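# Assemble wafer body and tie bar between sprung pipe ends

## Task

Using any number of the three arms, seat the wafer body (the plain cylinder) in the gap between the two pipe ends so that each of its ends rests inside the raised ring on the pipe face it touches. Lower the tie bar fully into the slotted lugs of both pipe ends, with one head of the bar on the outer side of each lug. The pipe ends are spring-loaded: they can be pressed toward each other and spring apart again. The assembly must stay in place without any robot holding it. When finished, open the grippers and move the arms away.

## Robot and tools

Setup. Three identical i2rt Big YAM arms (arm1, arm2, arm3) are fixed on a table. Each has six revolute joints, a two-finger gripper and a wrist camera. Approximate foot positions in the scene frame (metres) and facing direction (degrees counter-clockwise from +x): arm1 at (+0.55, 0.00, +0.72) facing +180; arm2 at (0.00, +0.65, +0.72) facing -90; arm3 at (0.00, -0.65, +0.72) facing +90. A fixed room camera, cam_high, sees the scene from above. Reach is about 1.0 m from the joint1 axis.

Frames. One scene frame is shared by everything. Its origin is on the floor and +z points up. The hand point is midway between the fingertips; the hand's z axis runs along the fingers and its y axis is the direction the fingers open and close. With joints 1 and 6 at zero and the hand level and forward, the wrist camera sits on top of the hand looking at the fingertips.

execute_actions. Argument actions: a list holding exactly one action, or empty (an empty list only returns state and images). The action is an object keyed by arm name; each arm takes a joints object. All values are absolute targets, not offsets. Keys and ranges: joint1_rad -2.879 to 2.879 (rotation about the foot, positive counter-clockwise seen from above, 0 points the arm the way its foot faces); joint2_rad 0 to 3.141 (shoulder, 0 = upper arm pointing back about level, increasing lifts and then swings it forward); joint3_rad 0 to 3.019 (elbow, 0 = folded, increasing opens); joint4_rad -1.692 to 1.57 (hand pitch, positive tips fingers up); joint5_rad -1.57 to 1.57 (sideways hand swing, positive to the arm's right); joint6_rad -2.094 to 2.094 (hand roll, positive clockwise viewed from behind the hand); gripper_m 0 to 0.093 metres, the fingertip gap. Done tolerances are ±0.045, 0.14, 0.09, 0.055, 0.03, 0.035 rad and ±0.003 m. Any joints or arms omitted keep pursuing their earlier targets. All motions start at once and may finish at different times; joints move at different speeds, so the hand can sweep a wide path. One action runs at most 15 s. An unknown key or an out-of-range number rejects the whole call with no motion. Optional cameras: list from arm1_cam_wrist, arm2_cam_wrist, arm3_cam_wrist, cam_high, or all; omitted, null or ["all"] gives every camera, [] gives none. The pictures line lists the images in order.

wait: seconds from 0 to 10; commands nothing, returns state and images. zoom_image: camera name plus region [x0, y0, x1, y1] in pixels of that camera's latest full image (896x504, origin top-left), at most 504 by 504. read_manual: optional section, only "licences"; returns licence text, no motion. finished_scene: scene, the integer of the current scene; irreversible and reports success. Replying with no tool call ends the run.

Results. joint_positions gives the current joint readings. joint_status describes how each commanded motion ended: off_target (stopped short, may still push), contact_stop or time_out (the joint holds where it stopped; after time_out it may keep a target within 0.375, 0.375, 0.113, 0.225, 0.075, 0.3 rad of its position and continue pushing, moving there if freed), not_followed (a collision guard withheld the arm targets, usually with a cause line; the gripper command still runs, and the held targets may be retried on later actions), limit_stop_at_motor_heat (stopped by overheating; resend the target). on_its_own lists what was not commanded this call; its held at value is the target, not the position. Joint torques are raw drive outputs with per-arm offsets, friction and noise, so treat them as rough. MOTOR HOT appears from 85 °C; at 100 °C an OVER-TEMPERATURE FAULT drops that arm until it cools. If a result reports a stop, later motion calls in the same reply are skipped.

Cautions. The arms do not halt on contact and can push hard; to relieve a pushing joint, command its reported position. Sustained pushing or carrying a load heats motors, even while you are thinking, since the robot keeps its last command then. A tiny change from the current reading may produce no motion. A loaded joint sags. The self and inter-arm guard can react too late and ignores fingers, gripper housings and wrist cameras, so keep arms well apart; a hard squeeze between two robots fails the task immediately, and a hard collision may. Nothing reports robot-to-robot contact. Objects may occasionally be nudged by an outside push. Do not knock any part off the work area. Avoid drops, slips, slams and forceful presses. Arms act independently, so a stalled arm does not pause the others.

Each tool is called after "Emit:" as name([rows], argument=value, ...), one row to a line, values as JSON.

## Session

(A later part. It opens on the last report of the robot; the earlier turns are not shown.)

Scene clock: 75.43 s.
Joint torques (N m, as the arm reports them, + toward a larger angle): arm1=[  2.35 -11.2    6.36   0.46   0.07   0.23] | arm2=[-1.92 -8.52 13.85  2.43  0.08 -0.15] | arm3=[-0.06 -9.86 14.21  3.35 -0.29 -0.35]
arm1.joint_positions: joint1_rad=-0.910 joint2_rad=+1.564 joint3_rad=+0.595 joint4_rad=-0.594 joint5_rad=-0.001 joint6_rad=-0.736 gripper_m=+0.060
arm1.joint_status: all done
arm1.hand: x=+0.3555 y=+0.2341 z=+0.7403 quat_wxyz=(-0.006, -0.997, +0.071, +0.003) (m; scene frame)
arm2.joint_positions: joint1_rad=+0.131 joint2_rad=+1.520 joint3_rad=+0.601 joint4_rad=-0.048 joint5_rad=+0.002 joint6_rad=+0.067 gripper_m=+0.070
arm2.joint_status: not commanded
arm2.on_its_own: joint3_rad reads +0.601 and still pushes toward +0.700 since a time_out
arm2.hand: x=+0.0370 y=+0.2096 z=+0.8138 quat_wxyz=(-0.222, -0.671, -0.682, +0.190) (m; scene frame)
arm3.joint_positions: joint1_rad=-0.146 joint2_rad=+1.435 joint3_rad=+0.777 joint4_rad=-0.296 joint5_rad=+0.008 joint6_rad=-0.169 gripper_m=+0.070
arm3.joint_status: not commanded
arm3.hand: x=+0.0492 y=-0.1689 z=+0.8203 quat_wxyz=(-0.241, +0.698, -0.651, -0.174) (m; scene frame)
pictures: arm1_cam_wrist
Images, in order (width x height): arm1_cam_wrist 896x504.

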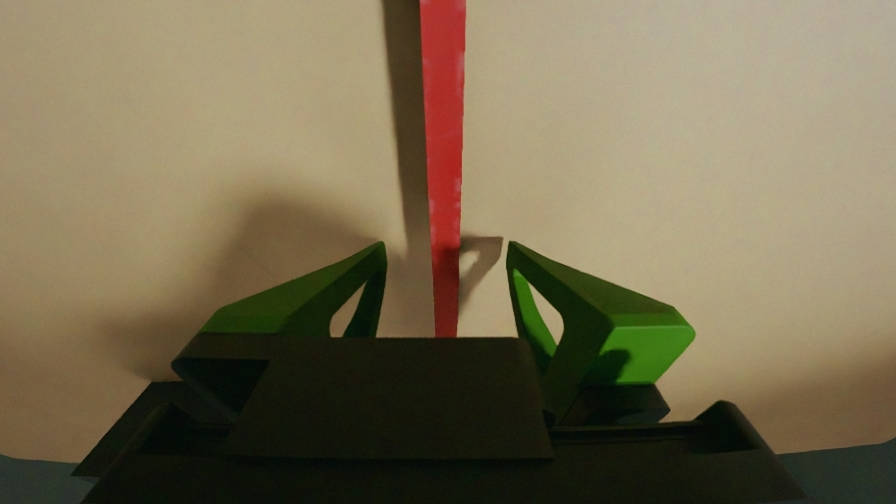

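Emit:
execute_actions([
  {"arm1":{"joints":{"gripper_m":0.0}}},
], cameras=[])

Emit:
execute_actions([
  {"arm1":{"joints":{"joint2_rad":1.3,"joint3_rad":0.68,"joint4_rad":-0.9}}},
], cameras=[])

Emit:
execute_actions([
  {"arm1":{"joints":{"joint1_rad":-0.056,"joint2_rad":1.1,"joint3_rad":1.0,"joint4_rad":-1.40,"joint5_rad":0.013,"joint6_rad":-1.644}}},
], cameras=[])

Emit:
execute_actions([
  {"arm1":{"joints":{"joint2_rad":1.615,"joint3_rad":1.36,"joint4_rad":-1.092}}},
], cameras=["arm1_cam_wrist","cam_high"])

Emit:
zoom_image(camera="cam_high", region=[380, 255, 510, 325])

Scene clock: 83.87 s.
Joint torques (N m, as the arm reports them, + toward a larger angle): arm1=[  2.09 -11.49   6.42   0.41   0.04   0.25] | arm2=[-1.93 -8.55 13.84  2.44  0.07 -0.15] | arm3=[-0.1  -9.93 14.22  3.35 -0.29 -0.35]
arm1.joint_positions: joint1_rad=-0.910 joint2_rad=+1.564 joint3_rad=+0.595 joint4_rad=-0.594 joint5_rad=-0.001 joint6_rad=-0.735 gripper_m=+0.011
arm1.joint_status: gripper_m off_target (ended at +0.011, target +0.000)
arm1.hand: x=+0.3554 y=+0.2343 z=+0.7403 quat_wxyz=(-0.006, -0.997, +0.072, +0.003) (m; scene frame)
arm2.joint_positions: joint1_rad=+0.131 joint2_rad=+1.520 joint3_rad=+0.601 joint4_rad=-0.048 joint5_rad=+0.002 joint6_rad=+0.067 gripper_m=+0.070
arm2.joint_status: not commanded
arm2.on_its_own: joint3_rad reads +0.601 and still pushes toward +0.700 since a time_out
arm2.hand: x=+0.0370 y=+0.2096 z=+0.8138 quat_wxyz=(-0.222, -0.671, -0.682, +0.190) (m; scene frame)
arm3.joint_positions: joint1_rad=-0.146 joint2_rad=+1.435 joint3_rad=+0.777 joint4_rad=-0.296 joint5_rad=+0.008 joint6_rad=-0.169 gripper_m=+0.070
arm3.joint_status: not commanded
arm3.hand: x=+0.0492 y=-0.1689 z=+0.8203 quat_wxyz=(-0.241, +0.698, -0.651, -0.174) (m; scene frame)
pictures: none
No camera images: the call's "cameras" was empty. Leave "cameras" out to get every camera's image.

Scene clock: 84.90 s.
Joint torques (N m, as the arm reports them, + toward a larger angle): arm1=[ 2.06 -8.47 11.33 -0.73  0.07  0.2 ] | arm2=[-1.91 -8.54 13.85  2.43  0.08 -0.14] | arm3=[-0.06 -9.85 14.18  3.35 -0.3  -0.35]
arm1.joint_positions: joint1_rad=-0.910 joint2_rad=+1.298 joint3_rad=+0.645 joint4_rad=-0.888 joint5_rad=-0.001 joint6_rad=-0.735 gripper_m=+0.011
arm1.joint_status: all done
arm1.hand: x=+0.3615 y=+0.2284 z=+0.8272 quat_wxyz=(+0.002, -0.997, +0.072, +0.011) (m; scene frame)
arm2.joint_positions: joint1_rad=+0.131 joint2_rad=+1.520 joint3_rad=+0.601 joint4_rad=-0.048 joint5_rad=+0.002 joint6_rad=+0.067 gripper_m=+0.070
arm2.joint_status: not commanded
arm2.on_its_own: joint3_rad reads +0.601 and still pushes toward +0.700 since a time_out
arm2.hand: x=+0.0370 y=+0.2096 z=+0.8138 quat_wxyz=(-0.222, -0.671, -0.682, +0.190) (m; scene frame)
arm3.joint_positions: joint1_rad=-0.146 joint2_rad=+1.435 joint3_rad=+0.777 joint4_rad=-0.296 joint5_rad=+0.008 joint6_rad=-0.169 gripper_m=+0.070
arm3.joint_status: not commanded
arm3.hand: x=+0.0492 y=-0.1689 z=+0.8203 quat_wxyz=(-0.241, +0.698, -0.651, -0.174) (m; scene frame)
pictures: none
No camera images: the call's "cameras" was empty. Leave "cameras" out to get every camera's image.

Scene clock: 86.73 s.
Joint torques (N m, as the arm reports them, + toward a larger angle): arm1=[ 1.57 -7.53 12.48 -0.65  0.01 -0.01] | arm2=[-1.91 -8.55 13.86  2.44  0.07 -0.14] | arm3=[-0.07 -9.91 14.21  3.33 -0.3  -0.35]
arm1.joint_positions: joint1_rad=-0.065 joint2_rad=+1.100 joint3_rad=+0.976 joint4_rad=-1.388 joint5_rad=+0.013 joint6_rad=-1.632 gripper_m=+0.011
arm1.joint_status: all done
arm1.hand: x=+0.2466 y=+0.0161 z=+1.0013 quat_wxyz=(+0.021, -0.697, -0.716, +0.021) (m; scene frame)
arm2.joint_positions: joint1_rad=+0.131 joint2_rad=+1.520 joint3_rad=+0.601 joint4_rad=-0.048 joint5_rad=+0.002 joint6_rad=+0.067 gripper_m=+0.070
arm2.joint_status: not commanded
arm2.on_its_own: joint3_rad reads +0.601 and still pushes toward +0.700 since a time_out
arm2.hand: x=+0.0370 y=+0.2096 z=+0.8138 quat_wxyz=(-0.222, -0.671, -0.682, +0.190) (m; scene frame)
arm3.joint_positions: joint1_rad=-0.146 joint2_rad=+1.435 joint3_rad=+0.777 joint4_rad=-0.296 joint5_rad=+0.008 joint6_rad=-0.169 gripper_m=+0.070
arm3.joint_status: not commanded
arm3.hand: x=+0.0492 y=-0.1689 z=+0.8203 quat_wxyz=(-0.241, +0.698, -0.651, -0.174) (m; scene frame)
pictures: none
No camera images: the call's "cameras" was empty. Leave "cameras" out to get every camera's image.

Scene clock: 88.03 s.
Joint torques (N m, as the arm reports them, + toward a larger angle): arm1=[  1.85 -18.91  14.25   0.39   0.     0.  ] | arm2=[-1.95 -8.56 13.85  2.43  0.07 -0.14] | arm3=[-0.02 -9.9  14.21  3.34 -0.3  -0.35]
arm1.joint_positions: joint1_rad=-0.065 joint2_rad=+1.641 joint3_rad=+1.312 joint4_rad=-1.100 joint5_rad=+0.013 joint6_rad=-1.634 gripper_m=+0.011
arm1.joint_status: all done
arm1.hand: x=+0.0383 y=+0.0220 z=+0.9318 quat_wxyz=(+0.051, -0.696, -0.715, +0.049) (m; scene frame)
arm2.joint_positions: joint1_rad=+0.131 joint2_rad=+1.520 joint3_rad=+0.601 joint4_rad=-0.048 joint5_rad=+0.002 joint6_rad=+0.067 gripper_m=+0.070
arm2.joint_status: not commanded
arm2.on_its_own: joint3_rad reads +0.601 and still pushes toward +0.700 since a time_out
arm2.hand: x=+0.0370 y=+0.2096 z=+0.8138 quat_wxyz=(-0.222, -0.671, -0.682, +0.190) (m; scene frame)
arm3.joint_positions: joint1_rad=-0.146 joint2_rad=+1.435 joint3_rad=+0.777 joint4_rad=-0.296 joint5_rad=+0.008 joint6_rad=-0.169 gripper_m=+0.070
arm3.joint_status: not commanded
arm3.hand: x=+0.0492 y=-0.1689 z=+0.8203 quat_wxyz=(-0.241, +0.698, -0.651, -0.174) (m; scene frame)
pictures: arm1_cam_wrist, cam_high
Images, in order (width x height): arm1_cam_wrist 896x504, cam_high 896x504.

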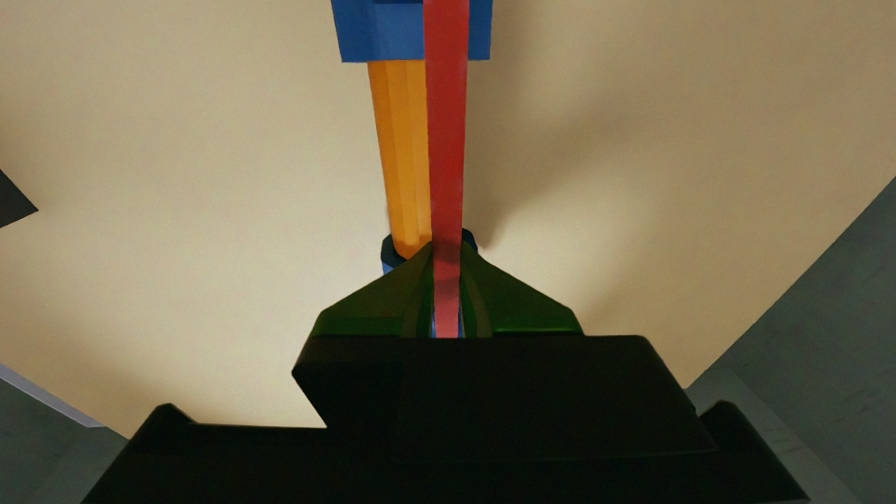

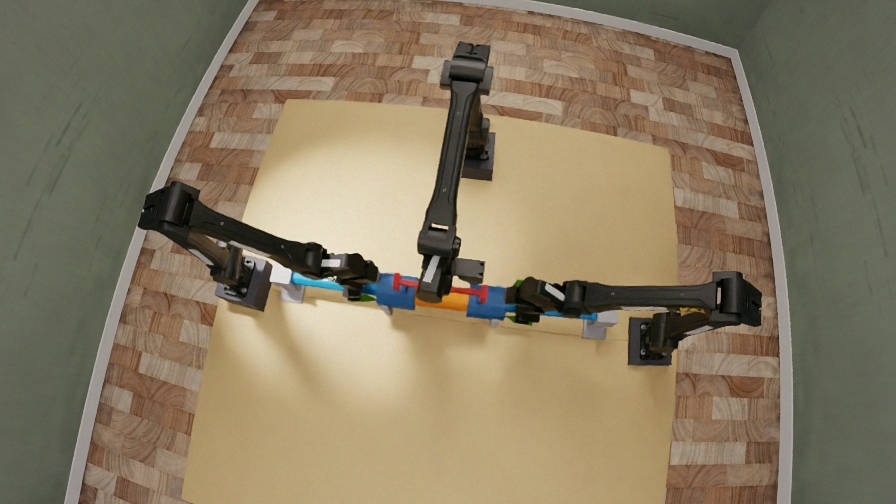

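Region (380, 255, 510, 325) of cam_high's 896x504 image, scaled by 3.877, with more detail than that image has; it fills the top 271 rows of this view, and the rest is white.

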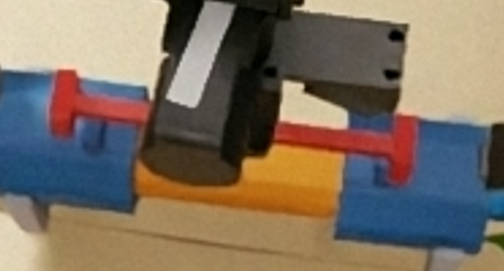

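Emit:
execute_actions([
  {"arm1":{"joints":{"joint1_rad":-0.045,"joint2_rad":1.665,"joint4_rad":-1.129}}},
], cameras=["arm1_cam_wrist","cam_high"])

Emit:
zoom_image(camera="cam_high", region=[380, 255, 510, 325])

Scene clock: 94.50 s.
Joint torques (N m, as the arm reports them, + toward a larger angle): arm1=[  2.01 -17.23  14.    -0.67   0.02   0.05] | arm2=[-1.92 -8.56 13.84  2.43  0.07 -0.15] | arm3=[-0.08 -9.91 14.2   3.35 -0.29 -0.35]
arm1.joint_positions: joint1_rad=-0.060 joint2_rad=+1.671 joint3_rad=+1.312 joint4_rad=-1.117 joint5_rad=+0.013 joint6_rad=-1.634 gripper_m=+0.011
arm1.joint_status: all done
arm1.hand: x=+0.0424 y=+0.0191 z=+0.9170 quat_wxyz=(+0.034, -0.695, -0.718, +0.033) (m; scene frame)
arm2.joint_positions: joint1_rad=+0.131 joint2_rad=+1.520 joint3_rad=+0.601 joint4_rad=-0.048 joint5_rad=+0.002 joint6_rad=+0.067 gripper_m=+0.070
arm2.joint_status: not commanded
arm2.on_its_own: joint3_rad reads +0.601 and still pushes toward +0.700 since a time_out
arm2.hand: x=+0.0370 y=+0.2096 z=+0.8138 quat_wxyz=(-0.222, -0.671, -0.682, +0.190) (m; scene frame)
arm3.joint_positions: joint1_rad=-0.146 joint2_rad=+1.435 joint3_rad=+0.777 joint4_rad=-0.296 joint5_rad=+0.008 joint6_rad=-0.169 gripper_m=+0.070
arm3.joint_status: not commanded
arm3.hand: x=+0.0492 y=-0.1689 z=+0.8203 quat_wxyz=(-0.241, +0.698, -0.651, -0.174) (m; scene frame)
pictures: arm1_cam_wrist, cam_high
Images, in order (width x height): arm1_cam_wrist 896x504, cam_high 896x504.

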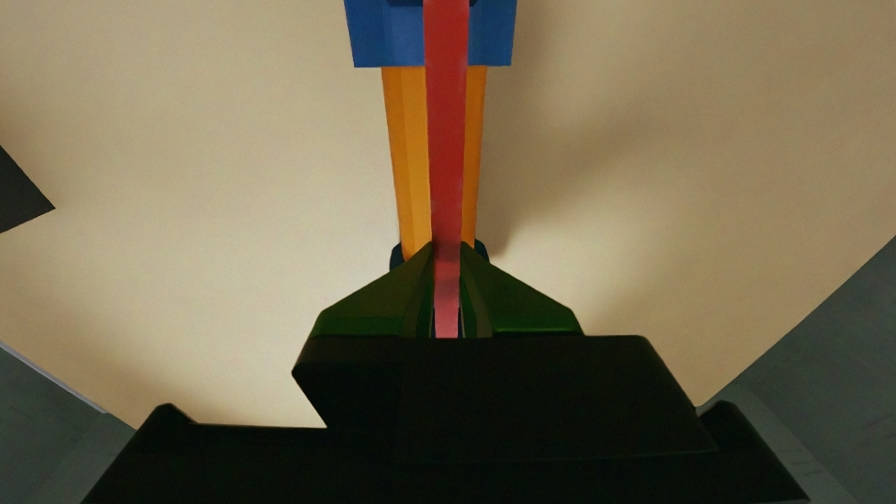

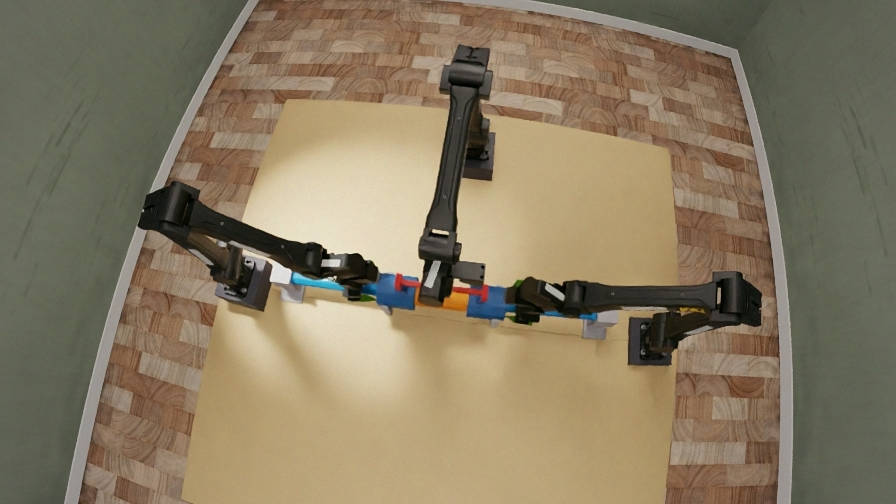

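Region (380, 255, 510, 325) of cam_high's 896x504 image, scaled by 3.877, with more detail than that image has; it fills the top 271 rows of this view, and the rest is white.

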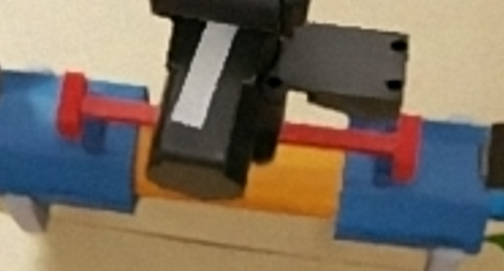

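Emit:
execute_actions([
  {"arm1":{"joints":{"joint1_rad":-0.06,"joint5_rad":-0.001}}},
], cameras=[])

Emit:
execute_actions([
  {"arm1":{"joints":{"joint2_rad":1.735}}},
])

Emit:
zoom_image(camera="cam_high", region=[380, 255, 510, 325])

Scene clock: 102.00 s.
Joint torques (N m, as the arm reports them, + toward a larger angle): arm1=[  1.68 -17.24  14.17  -0.45  -0.17   0.03] | arm2=[-1.89 -8.54 13.85  2.43  0.07 -0.14] | arm3=[-0.06 -9.91 14.21  3.35 -0.3  -0.35]
arm1.joint_positions: joint1_rad=-0.060 joint2_rad=+1.671 joint3_rad=+1.312 joint4_rad=-1.117 joint5_rad=+0.003 joint6_rad=-1.634 gripper_m=+0.011
arm1.joint_status: all done
arm1.hand: x=+0.0424 y=+0.0174 z=+0.9170 quat_wxyz=(+0.031, -0.694, -0.718, +0.037) (m; scene frame)
arm2.joint_positions: joint1_rad=+0.131 joint2_rad=+1.520 joint3_rad=+0.601 joint4_rad=-0.048 joint5_rad=+0.002 joint6_rad=+0.067 gripper_m=+0.070
arm2.joint_status: not commanded
arm2.on_its_own: joint3_rad reads +0.601 and still pushes toward +0.700 since a time_out
arm2.hand: x=+0.0370 y=+0.2096 z=+0.8138 quat_wxyz=(-0.222, -0.671, -0.682, +0.190) (m; scene frame)
arm3.joint_positions: joint1_rad=-0.146 joint2_rad=+1.435 joint3_rad=+0.777 joint4_rad=-0.296 joint5_rad=+0.008 joint6_rad=-0.169 gripper_m=+0.070
arm3.joint_status: not commanded
arm3.hand: x=+0.0492 y=-0.1689 z=+0.8203 quat_wxyz=(-0.241, +0.698, -0.651, -0.174) (m; scene frame)
pictures: none
No camera images: the call's "cameras" was empty. Leave "cameras" out to get every camera's image.

Scene clock: 102.63 s.
Joint torques (N m, as the arm reports them, + toward a larger angle): arm1=[  1.24 -13.75  12.89  -0.3   -0.17   0.05] | arm2=[-1.93 -8.57 13.85  2.44  0.06 -0.15] | arm3=[-0.03 -9.91 14.22  3.35 -0.29 -0.35]
arm1.joint_positions: joint1_rad=-0.060 joint2_rad=+1.699 joint3_rad=+1.323 joint4_rad=-1.128 joint5_rad=+0.002 joint6_rad=-1.634 gripper_m=+0.011
arm1.joint_status: all done
arm1.hand: x=+0.0414 y=+0.0169 z=+0.9071 quat_wxyz=(+0.020, -0.694, -0.719, +0.028) (m; scene frame)
arm2.joint_positions: joint1_rad=+0.131 joint2_rad=+1.520 joint3_rad=+0.601 joint4_rad=-0.048 joint5_rad=+0.002 joint6_rad=+0.067 gripper_m=+0.070
arm2.joint_status: not commanded
arm2.on_its_own: joint3_rad reads +0.601 and still pushes toward +0.700 since a time_out
arm2.hand: x=+0.0370 y=+0.2096 z=+0.8138 quat_wxyz=(-0.222, -0.671, -0.682, +0.190) (m; scene frame)
arm3.joint_positions: joint1_rad=-0.146 joint2_rad=+1.435 joint3_rad=+0.777 joint4_rad=-0.296 joint5_rad=+0.008 joint6_rad=-0.169 gripper_m=+0.070
arm3.joint_status: not commanded
arm3.hand: x=+0.0492 y=-0.1689 z=+0.8203 quat_wxyz=(-0.241, +0.698, -0.651, -0.174) (m; scene frame)
pictures: arm1_cam_wrist, arm2_cam_wrist, arm3_cam_wrist, cam_high
Images, in order (width x height): arm1_cam_wrist 896x504, arm2_cam_wrist 896x504, arm3_cam_wrist 896x504, cam_high 896x504.

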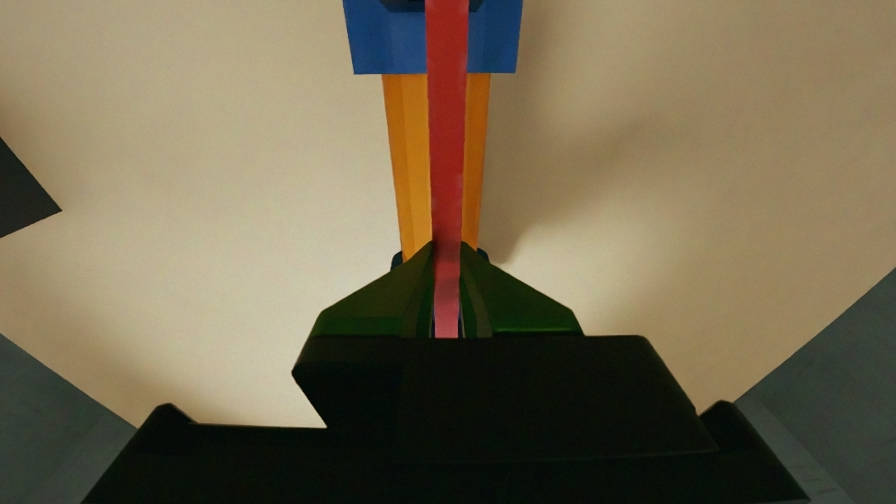

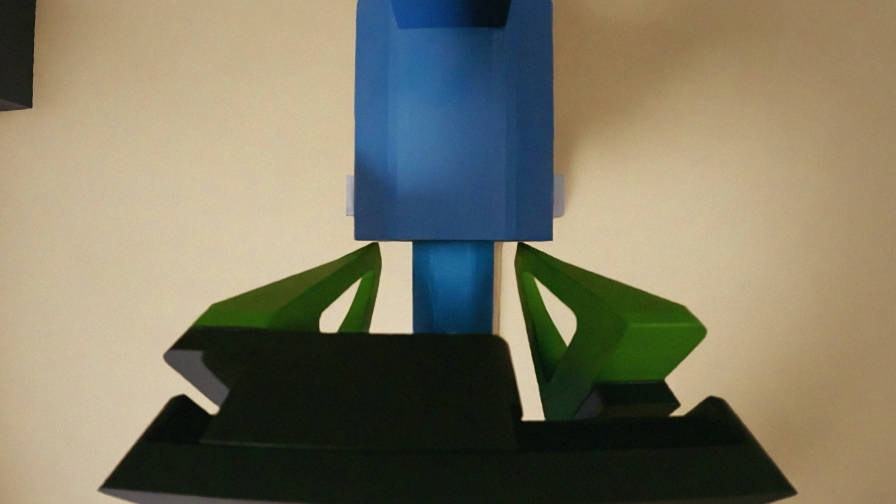

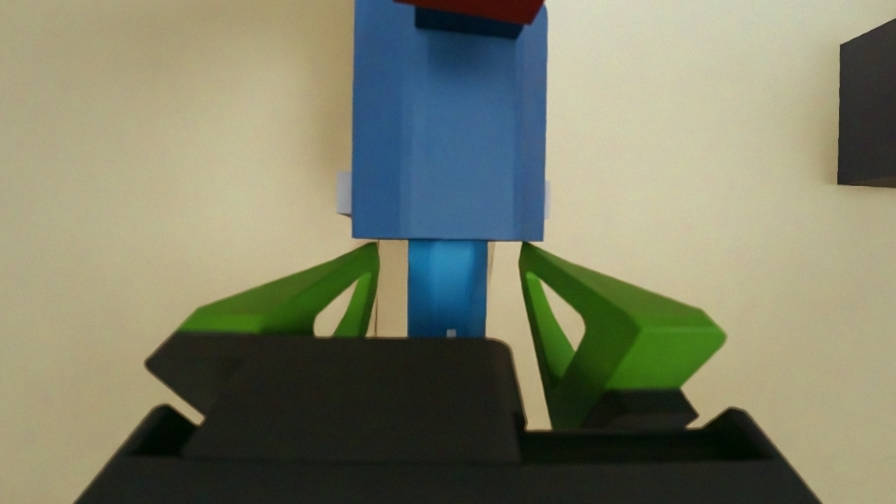

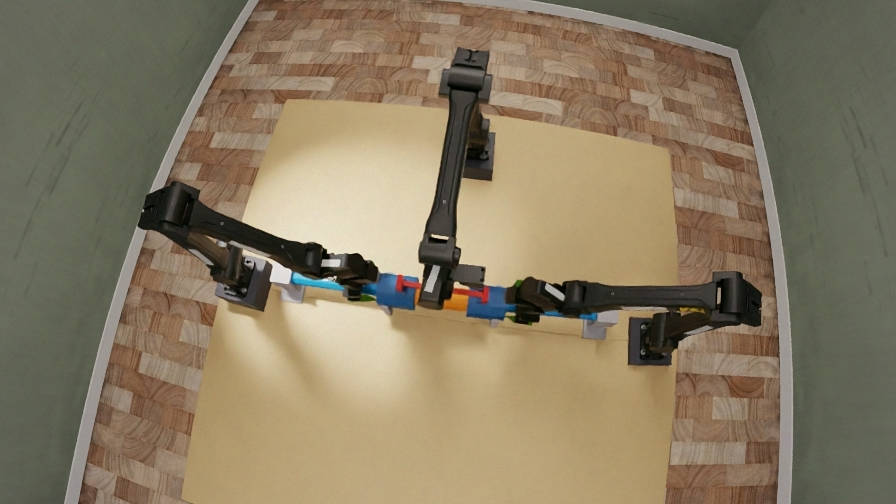

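Region (380, 255, 510, 325) of cam_high's 896x504 image, scaled by 3.877, with more detail than that image has; it fills the top 271 rows of this view, and the rest is white.

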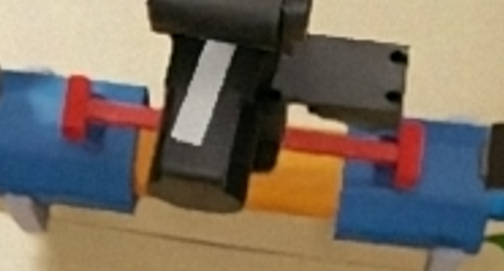

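Emit:
execute_actions([
  {"arm1":{"joints":{"joint2_rad":1.68,"joint3_rad":1.34,"joint4_rad":-1.15,"joint5_rad":0.02}},"arm2":{"joints":{"joint4_rad":0.0}}},
])

Emit:
zoom_image(camera="cam_high", region=[380, 255, 510, 325])

Scene clock: 109.33 s.
Joint torques (N m, as the arm reports them, + toward a larger angle): arm1=[  0.72 -19.    11.2   -0.87   0.33   0.03] | arm2=[-1.88 -8.54 13.85  2.93  0.07 -0.14] | arm3=[-0.03 -9.92 14.22  3.34 -0.29 -0.35]
arm1.joint_positions: joint1_rad=-0.056 joint2_rad=+1.697 joint3_rad=+1.323 joint4_rad=-1.132 joint5_rad=+0.013 joint6_rad=-1.636 gripper_m=+0.011
arm1.joint_status: all done
arm1.hand: x=+0.0423 y=+0.0171 z=+0.9079 quat_wxyz=(+0.023, -0.693, -0.720, +0.023) (m; scene frame)
arm2.joint_positions: joint1_rad=+0.131 joint2_rad=+1.520 joint3_rad=+0.601 joint4_rad=-0.048 joint5_rad=+0.002 joint6_rad=+0.067 gripper_m=+0.070
arm2.joint_status: all done
arm2.on_its_own: joint3_rad reads +0.601 and still pushes toward +0.700 since a time_out
arm2.hand: x=+0.0370 y=+0.2096 z=+0.8138 quat_wxyz=(-0.222, -0.671, -0.682, +0.190) (m; scene frame)
arm3.joint_positions: joint1_rad=-0.146 joint2_rad=+1.435 joint3_rad=+0.777 joint4_rad=-0.296 joint5_rad=+0.008 joint6_rad=-0.169 gripper_m=+0.070
arm3.joint_status: not commanded
arm3.hand: x=+0.0492 y=-0.1689 z=+0.8203 quat_wxyz=(-0.241, +0.698, -0.651, -0.174) (m; scene frame)
pictures: arm1_cam_wrist, arm2_cam_wrist, arm3_cam_wrist, cam_high
Images, in order (width x height): arm1_cam_wrist 896x504, arm2_cam_wrist 896x504, arm3_cam_wrist 896x504, cam_high 896x504.

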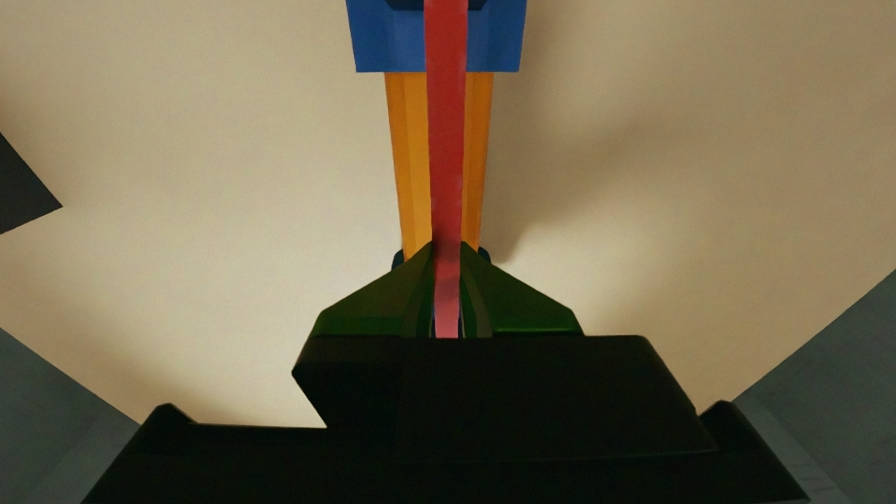

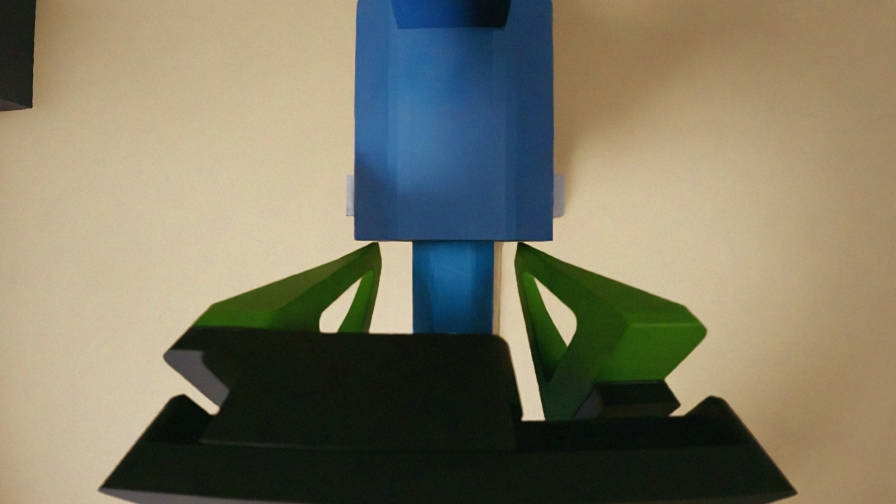

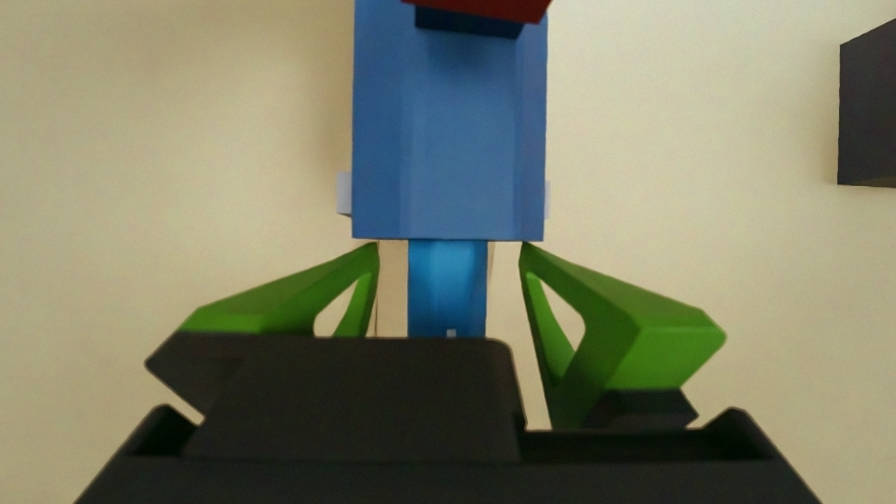

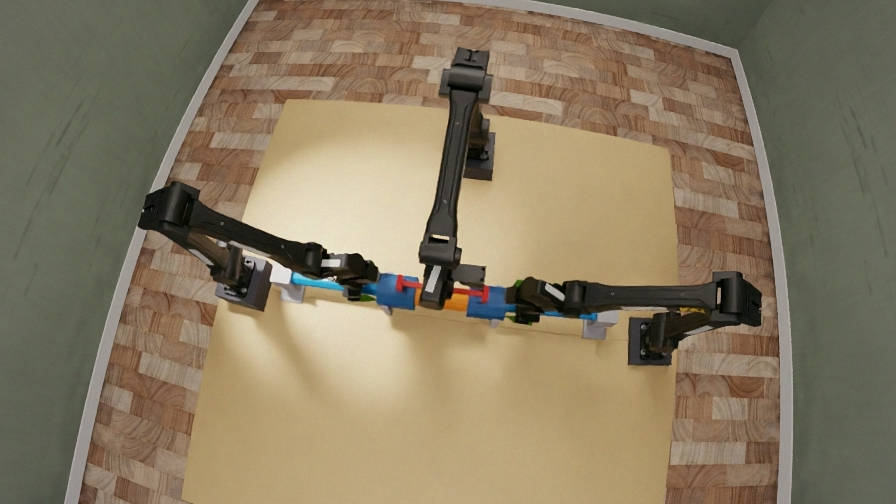

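Region (380, 255, 510, 325) of cam_high's 896x504 image, scaled by 3.877, with more detail than that image has; it fills the top 271 rows of this view, and the rest is white.

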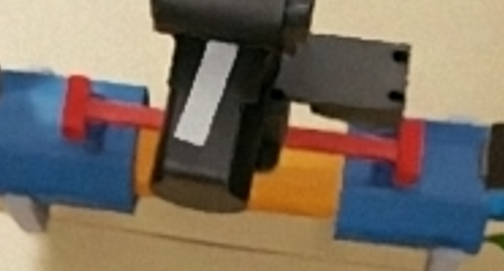

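Emit:
execute_actions([
  {"arm1":{"joints":{"joint1_rad":-0.08,"joint2_rad":1.67,"joint4_rad":-1.155,"joint5_rad":0.013}}},
], cameras=["arm3_cam_wrist","cam_high"])

Emit:
zoom_image(camera="cam_high", region=[380, 255, 510, 325])

Scene clock: 112.97 s.
Joint torques (N m, as the arm reports them, + toward a larger angle): arm1=[ -1.11 -19.52  11.26  -0.79  -0.09   0.07] | arm2=[-1.9  -8.56 13.86  2.94  0.07 -0.15] | arm3=[ -0.05 -10.16  14.     3.33  -0.28  -0.35]
arm1.joint_positions: joint1_rad=-0.058 joint2_rad=+1.696 joint3_rad=+1.323 joint4_rad=-1.140 joint5_rad=+0.015 joint6_rad=-1.636 gripper_m=+0.011
arm1.joint_status: all done
arm1.hand: x=+0.0442 y=+0.0183 z=+0.9086 quat_wxyz=(+0.021, -0.693, -0.720, +0.020) (m; scene frame)
arm2.joint_positions: joint1_rad=+0.131 joint2_rad=+1.520 joint3_rad=+0.601 joint4_rad=-0.048 joint5_rad=+0.002 joint6_rad=+0.067 gripper_m=+0.070
arm2.joint_status: not commanded
arm2.on_its_own: joint3_rad reads +0.601 and still pushes toward +0.700 since a time_out
arm2.hand: x=+0.0370 y=+0.2096 z=+0.8138 quat_wxyz=(-0.222, -0.671, -0.682, +0.190) (m; scene frame)
arm3.joint_positions: joint1_rad=-0.146 joint2_rad=+1.437 joint3_rad=+0.780 joint4_rad=-0.296 joint5_rad=+0.008 joint6_rad=-0.169 gripper_m=+0.070
arm3.joint_status: not commanded
arm3.hand: x=+0.0492 y=-0.1679 z=+0.8203 quat_wxyz=(-0.241, +0.698, -0.651, -0.174) (m; scene frame)
pictures: arm3_cam_wrist, cam_high
Images, in order (width x height): arm3_cam_wrist 896x504, cam_high 896x504.

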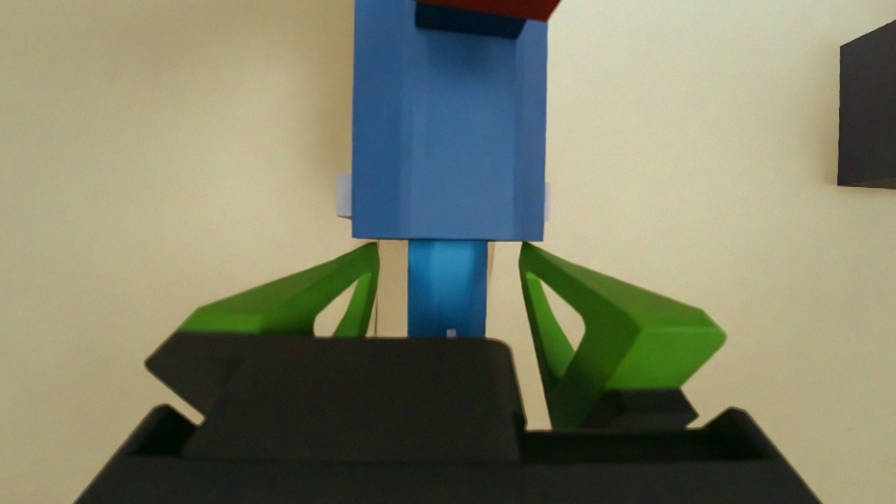

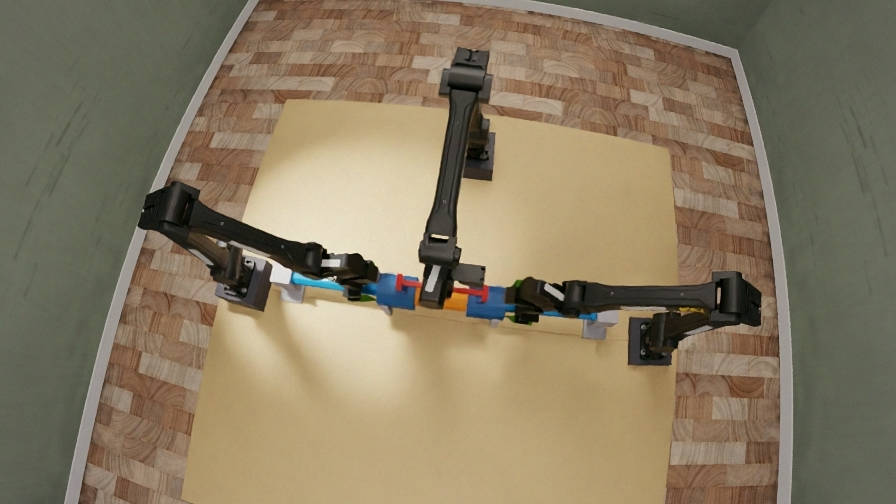

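Region (380, 255, 510, 325) of cam_high's 896x504 image, scaled by 3.877, with more detail than that image has; it fills the top 271 rows of this view, and the rest is white.

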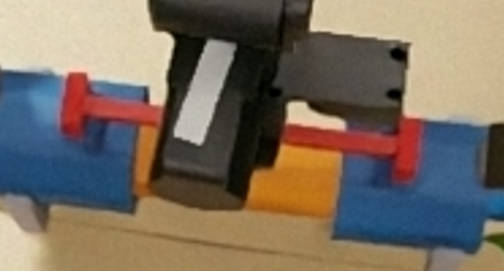

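The collars weren't fully closed. Squeeze more.

Emit:
execute_actions([
  {"arm1":{"joints":{"joint4_rad":-1.14}},"arm2":{"joints":{"joint2_rad":1.57,"joint3_rad":0.74}},"arm3":{"joints":{"joint2_rad":1.495,"joint3_rad":0.91}}},
], cameras=[])

Scene clock: 117.23 s.
Joint torques (N m, as the arm reports them, + toward a larger angle): arm1=[ -0.13 -20.66  11.23  -0.11   0.     0.01] | arm2=[-1.91 -7.46 14.84  2.95  0.05 -0.15] | arm3=[-0.15 -9.03 16.07  3.38 -0.3  -0.44]
arm1.joint_positions: joint1_rad=-0.062 joint2_rad=+1.696 joint3_rad=+1.323 joint4_rad=-1.140 joint5_rad=+0.012 joint6_rad=-1.637 gripper_m=+0.011
arm1.joint_status: all done
arm1.hand: x=+0.0443 y=+0.0197 z=+0.9085 quat_wxyz=(+0.020, -0.694, -0.719, +0.021) (m; scene frame)
arm2.joint_positions: joint1_rad=+0.131 joint2_rad=+1.525 joint3_rad=+0.608 joint4_rad=-0.048 joint5_rad=+0.003 joint6_rad=+0.067 gripper_m=+0.070
arm2.joint_status: joint3_rad time_out (moved +0.006 of +0.139); the others done
arm2.on_its_own: joint3_rad reads +0.608 and still pushes toward +0.720 since a time_out
arm2.hand: x=+0.0371 y=+0.2070 z=+0.8139 quat_wxyz=(-0.222, -0.671, -0.682, +0.190) (m; scene frame)
arm3.joint_positions: joint1_rad=-0.145 joint2_rad=+1.443 joint3_rad=+0.787 joint4_rad=-0.297 joint5_rad=+0.008 joint6_rad=-0.160 gripper_m=+0.070
arm3.joint_status: joint3_rad time_out (moved +0.007 of +0.130); the others done
arm3.on_its_own: joint3_rad reads +0.787 and still pushes toward +0.900 since a time_out
arm3.hand: x=+0.0492 y=-0.1653 z=+0.8205 quat_wxyz=(-0.241, +0.696, -0.654, -0.175) (m; scene frame)
pictures: none
No camera images: the call's "cameras" was empty. Leave "cameras" out to get every camera's image.

Emit:
execute_actions([
  {"arm1":{"joints":{"joint1_rad":-0.06,"joint2_rad":1.75,"joint4_rad":-1.123}}},
])

Emit:
zoom_image(camera="cam_high", region=[380, 255, 510, 325])

Scene clock: 120.30 s.
Joint torques (N m, as the arm reports them, + toward a larger angle): arm1=[  1.78 -16.24  10.72   0.35   0.08   0.05] | arm2=[-1.9  -7.41 14.84  2.94  0.04 -0.15] | arm3=[-0.17 -8.97 16.1   3.39 -0.32 -0.44]
arm1.joint_positions: joint1_rad=-0.061 joint2_rad=+1.735 joint3_rad=+1.323 joint4_rad=-1.135 joint5_rad=+0.010 joint6_rad=-1.639 gripper_m=+0.011
arm1.joint_status: all done
arm1.hand: x=+0.0439 y=+0.0187 z=+0.8894 quat_wxyz=(+0.007, -0.693, -0.720, +0.010) (m; scene frame)
arm2.joint_positions: joint1_rad=+0.131 joint2_rad=+1.525 joint3_rad=+0.608 joint4_rad=-0.048 joint5_rad=+0.003 joint6_rad=+0.067 gripper_m=+0.070
arm2.joint_status: not commanded
arm2.on_its_own: joint3_rad reads +0.608 and still pushes toward +0.720 since a time_out
arm2.hand: x=+0.0371 y=+0.2070 z=+0.8139 quat_wxyz=(-0.222, -0.671, -0.682, +0.190) (m; scene frame)
arm3.joint_positions: joint1_rad=-0.144 joint2_rad=+1.443 joint3_rad=+0.787 joint4_rad=-0.297 joint5_rad=+0.008 joint6_rad=-0.160 gripper_m=+0.070
arm3.joint_status: not commanded
arm3.on_its_own: joint3_rad reads +0.787 and still pushes toward +0.900 since a time_out
arm3.hand: x=+0.0490 y=-0.1653 z=+0.8205 quat_wxyz=(-0.241, +0.696, -0.654, -0.175) (m; scene frame)
pictures: arm1_cam_wrist, arm2_cam_wrist, arm3_cam_wrist, cam_high
Images, in order (width x height): arm1_cam_wrist 896x504, arm2_cam_wrist 896x504, arm3_cam_wrist 896x504, cam_high 896x504.

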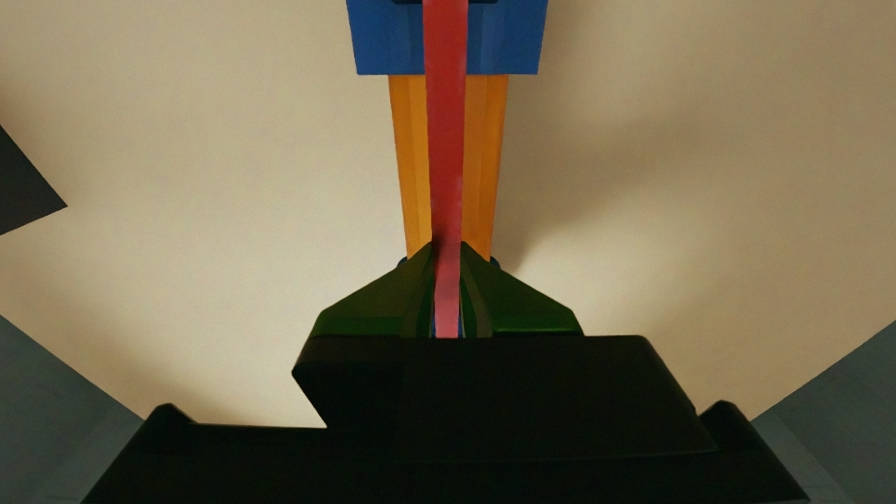

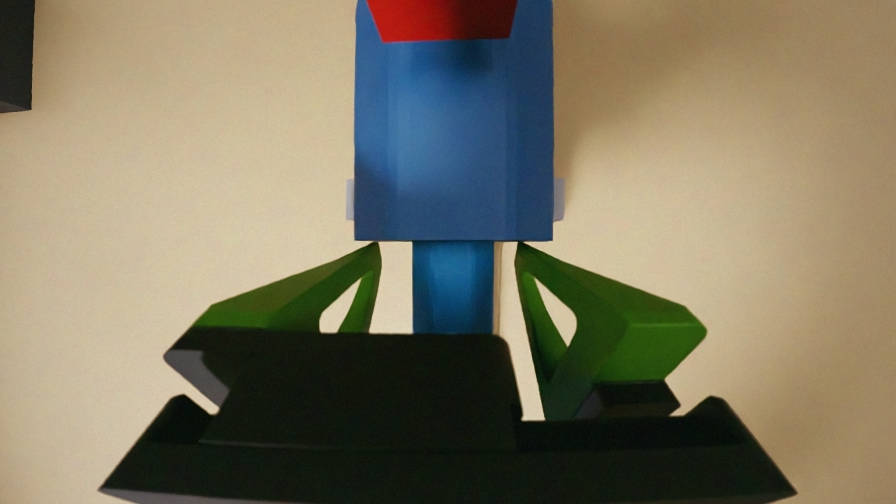

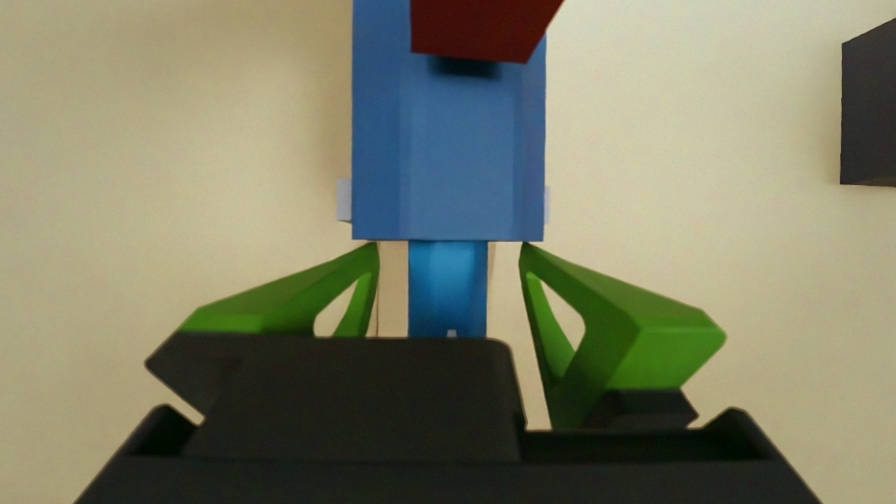

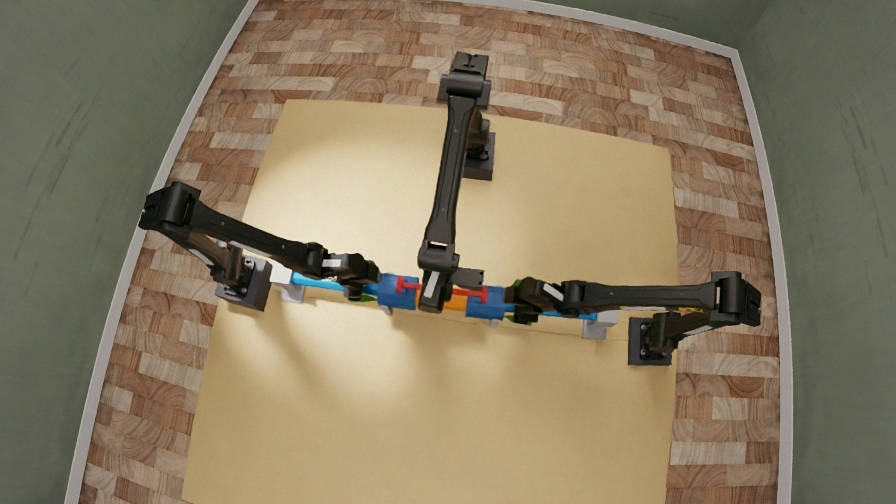

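Region (380, 255, 510, 325) of cam_high's 896x504 image, scaled by 3.877, with more detail than that image has; it fills the top 271 rows of this view, and the rest is white.

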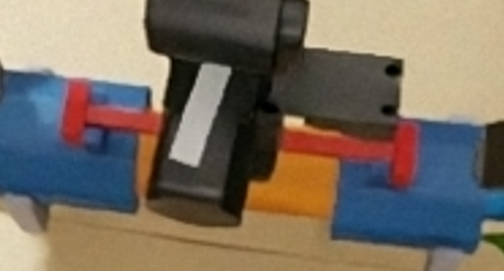

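Both in the slots; release lets the left end settle.

Emit:
execute_actions([
  {"arm1":{"joints":{"joint2_rad":1.732,"gripper_m":0.05}}},
], cameras=["arm2_cam_wrist","arm3_cam_wrist"])

Scene clock: 122.80 s.
Joint torques (N m, as the arm reports them, + toward a larger angle): arm1=[  1.23 -17.62  11.07   0.45   0.12   0.04] | arm2=[-1.9  -7.43 14.84  2.94  0.04 -0.15] | arm3=[-0.1  -9.06 16.08  3.4  -0.31 -0.44]
arm1.joint_positions: joint1_rad=-0.061 joint2_rad=+1.735 joint3_rad=+1.323 joint4_rad=-1.135 joint5_rad=+0.011 joint6_rad=-1.639 gripper_m=+0.050
arm1.joint_status: all done
arm1.hand: x=+0.0439 y=+0.0188 z=+0.8894 quat_wxyz=(+0.007, -0.693, -0.720, +0.010) (m; scene frame)
arm2.joint_positions: joint1_rad=+0.131 joint2_rad=+1.525 joint3_rad=+0.608 joint4_rad=-0.048 joint5_rad=+0.003 joint6_rad=+0.067 gripper_m=+0.070
arm2.joint_status: not commanded
arm2.on_its_own: joint3_rad reads +0.608 and still pushes toward +0.720 since a time_out
arm2.hand: x=+0.0371 y=+0.2070 z=+0.8139 quat_wxyz=(-0.222, -0.671, -0.682, +0.190) (m; scene frame)
arm3.joint_positions: joint1_rad=-0.144 joint2_rad=+1.443 joint3_rad=+0.787 joint4_rad=-0.297 joint5_rad=+0.009 joint6_rad=-0.160 gripper_m=+0.070
arm3.joint_status: not commanded
arm3.on_its_own: joint3_rad reads +0.787 and still pushes toward +0.900 since a time_out
arm3.hand: x=+0.0491 y=-0.1653 z=+0.8205 quat_wxyz=(-0.241, +0.695, -0.654, -0.175) (m; scene frame)
pictures: arm2_cam_wrist, arm3_cam_wrist
Images, in order (width x height): arm2_cam_wrist 896x504, arm3_cam_wrist 896x504.

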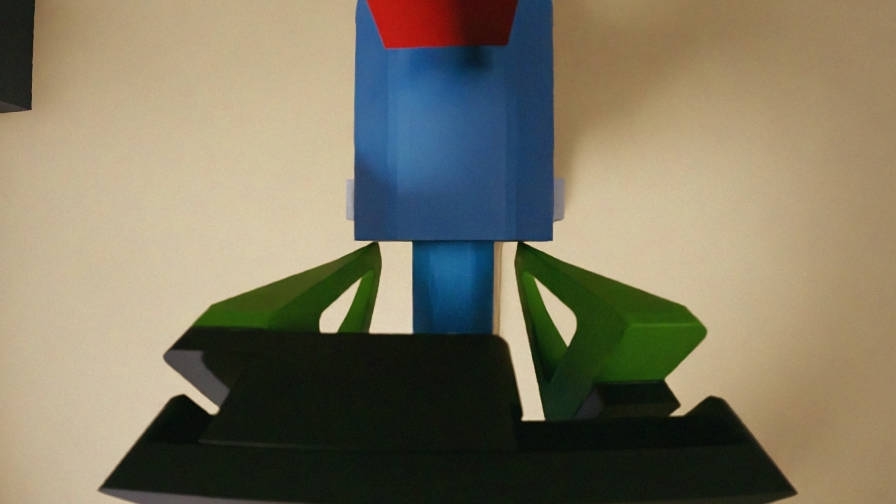

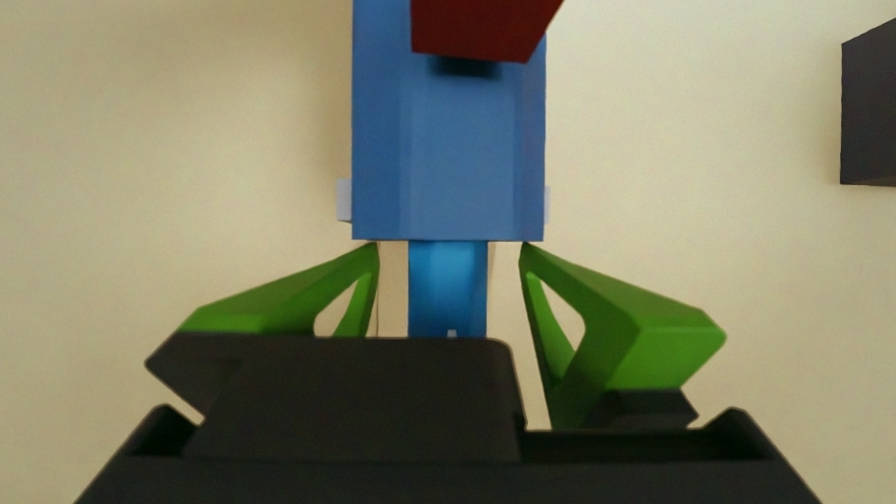

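Emit:
execute_actions([
  {"arm1":{"joints":{"joint2_rad":1.4}},"arm2":{"joints":{"joint2_rad":1.39,"joint3_rad":0.47,"joint4_rad":-0.045}},"arm3":{"joints":{"joint2_rad":1.30,"joint3_rad":0.67,"joint4_rad":-0.27}}},
], cameras=["cam_high","arm1_cam_wrist"])

Scene clock: 131.00 s.
Joint torques (N m, as the arm reports them, + toward a larger angle): arm1=[  0.93 -13.5   12.33   0.96   0.15   0.1 ] | arm2=[-1.92 -7.81  7.14  1.65  0.06 -0.13] | arm3=[ -0.16 -10.05   7.98   2.24  -0.12  -0.29]
arm1.joint_positions: joint1_rad=-0.061 joint2_rad=+1.401 joint3_rad=+1.323 joint4_rad=-1.135 joint5_rad=+0.011 joint6_rad=-1.639 gripper_m=+0.050
arm1.joint_status: all done
arm1.hand: x=+0.0590 y=+0.0209 z=+1.0505 quat_wxyz=(+0.130, -0.684, -0.707, +0.122) (m; scene frame)
arm2.joint_positions: joint1_rad=+0.131 joint2_rad=+1.383 joint3_rad=+0.466 joint4_rad=-0.055 joint5_rad=+0.002 joint6_rad=+0.065 gripper_m=+0.070
arm2.joint_status: all done
arm2.hand: x=+0.0324 y=+0.2626 z=+0.8172 quat_wxyz=(-0.220, -0.670, -0.683, +0.189) (m; scene frame)
arm3.joint_positions: joint1_rad=-0.144 joint2_rad=+1.290 joint3_rad=+0.668 joint4_rad=-0.290 joint5_rad=+0.003 joint6_rad=-0.175 gripper_m=+0.070
arm3.joint_status: all done
arm3.hand: x=+0.0438 y=-0.2077 z=+0.8361 quat_wxyz=(-0.256, +0.697, -0.644, -0.187) (m; scene frame)
pictures: arm1_cam_wrist, cam_high
Images, in order (width x height): arm1_cam_wrist 896x504, cam_high 896x504.

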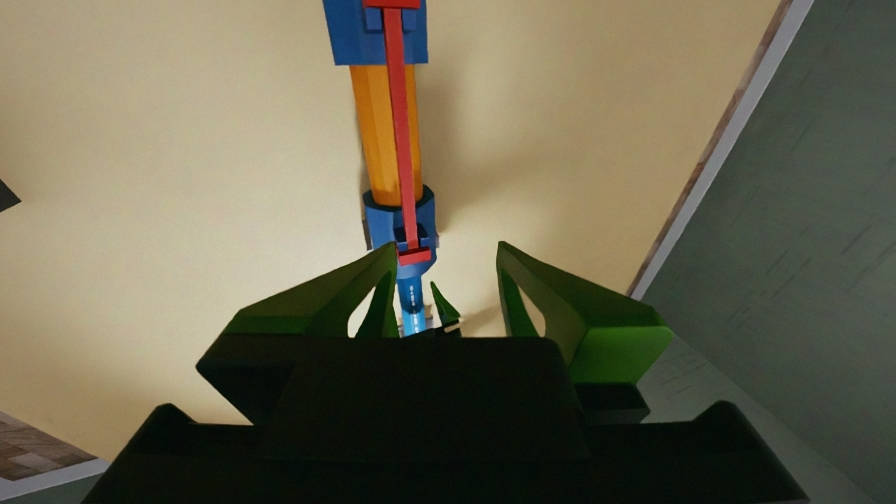

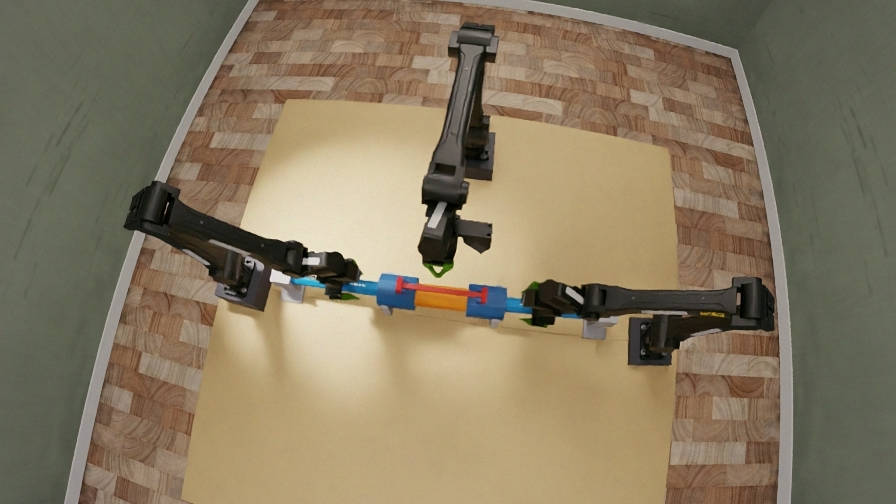

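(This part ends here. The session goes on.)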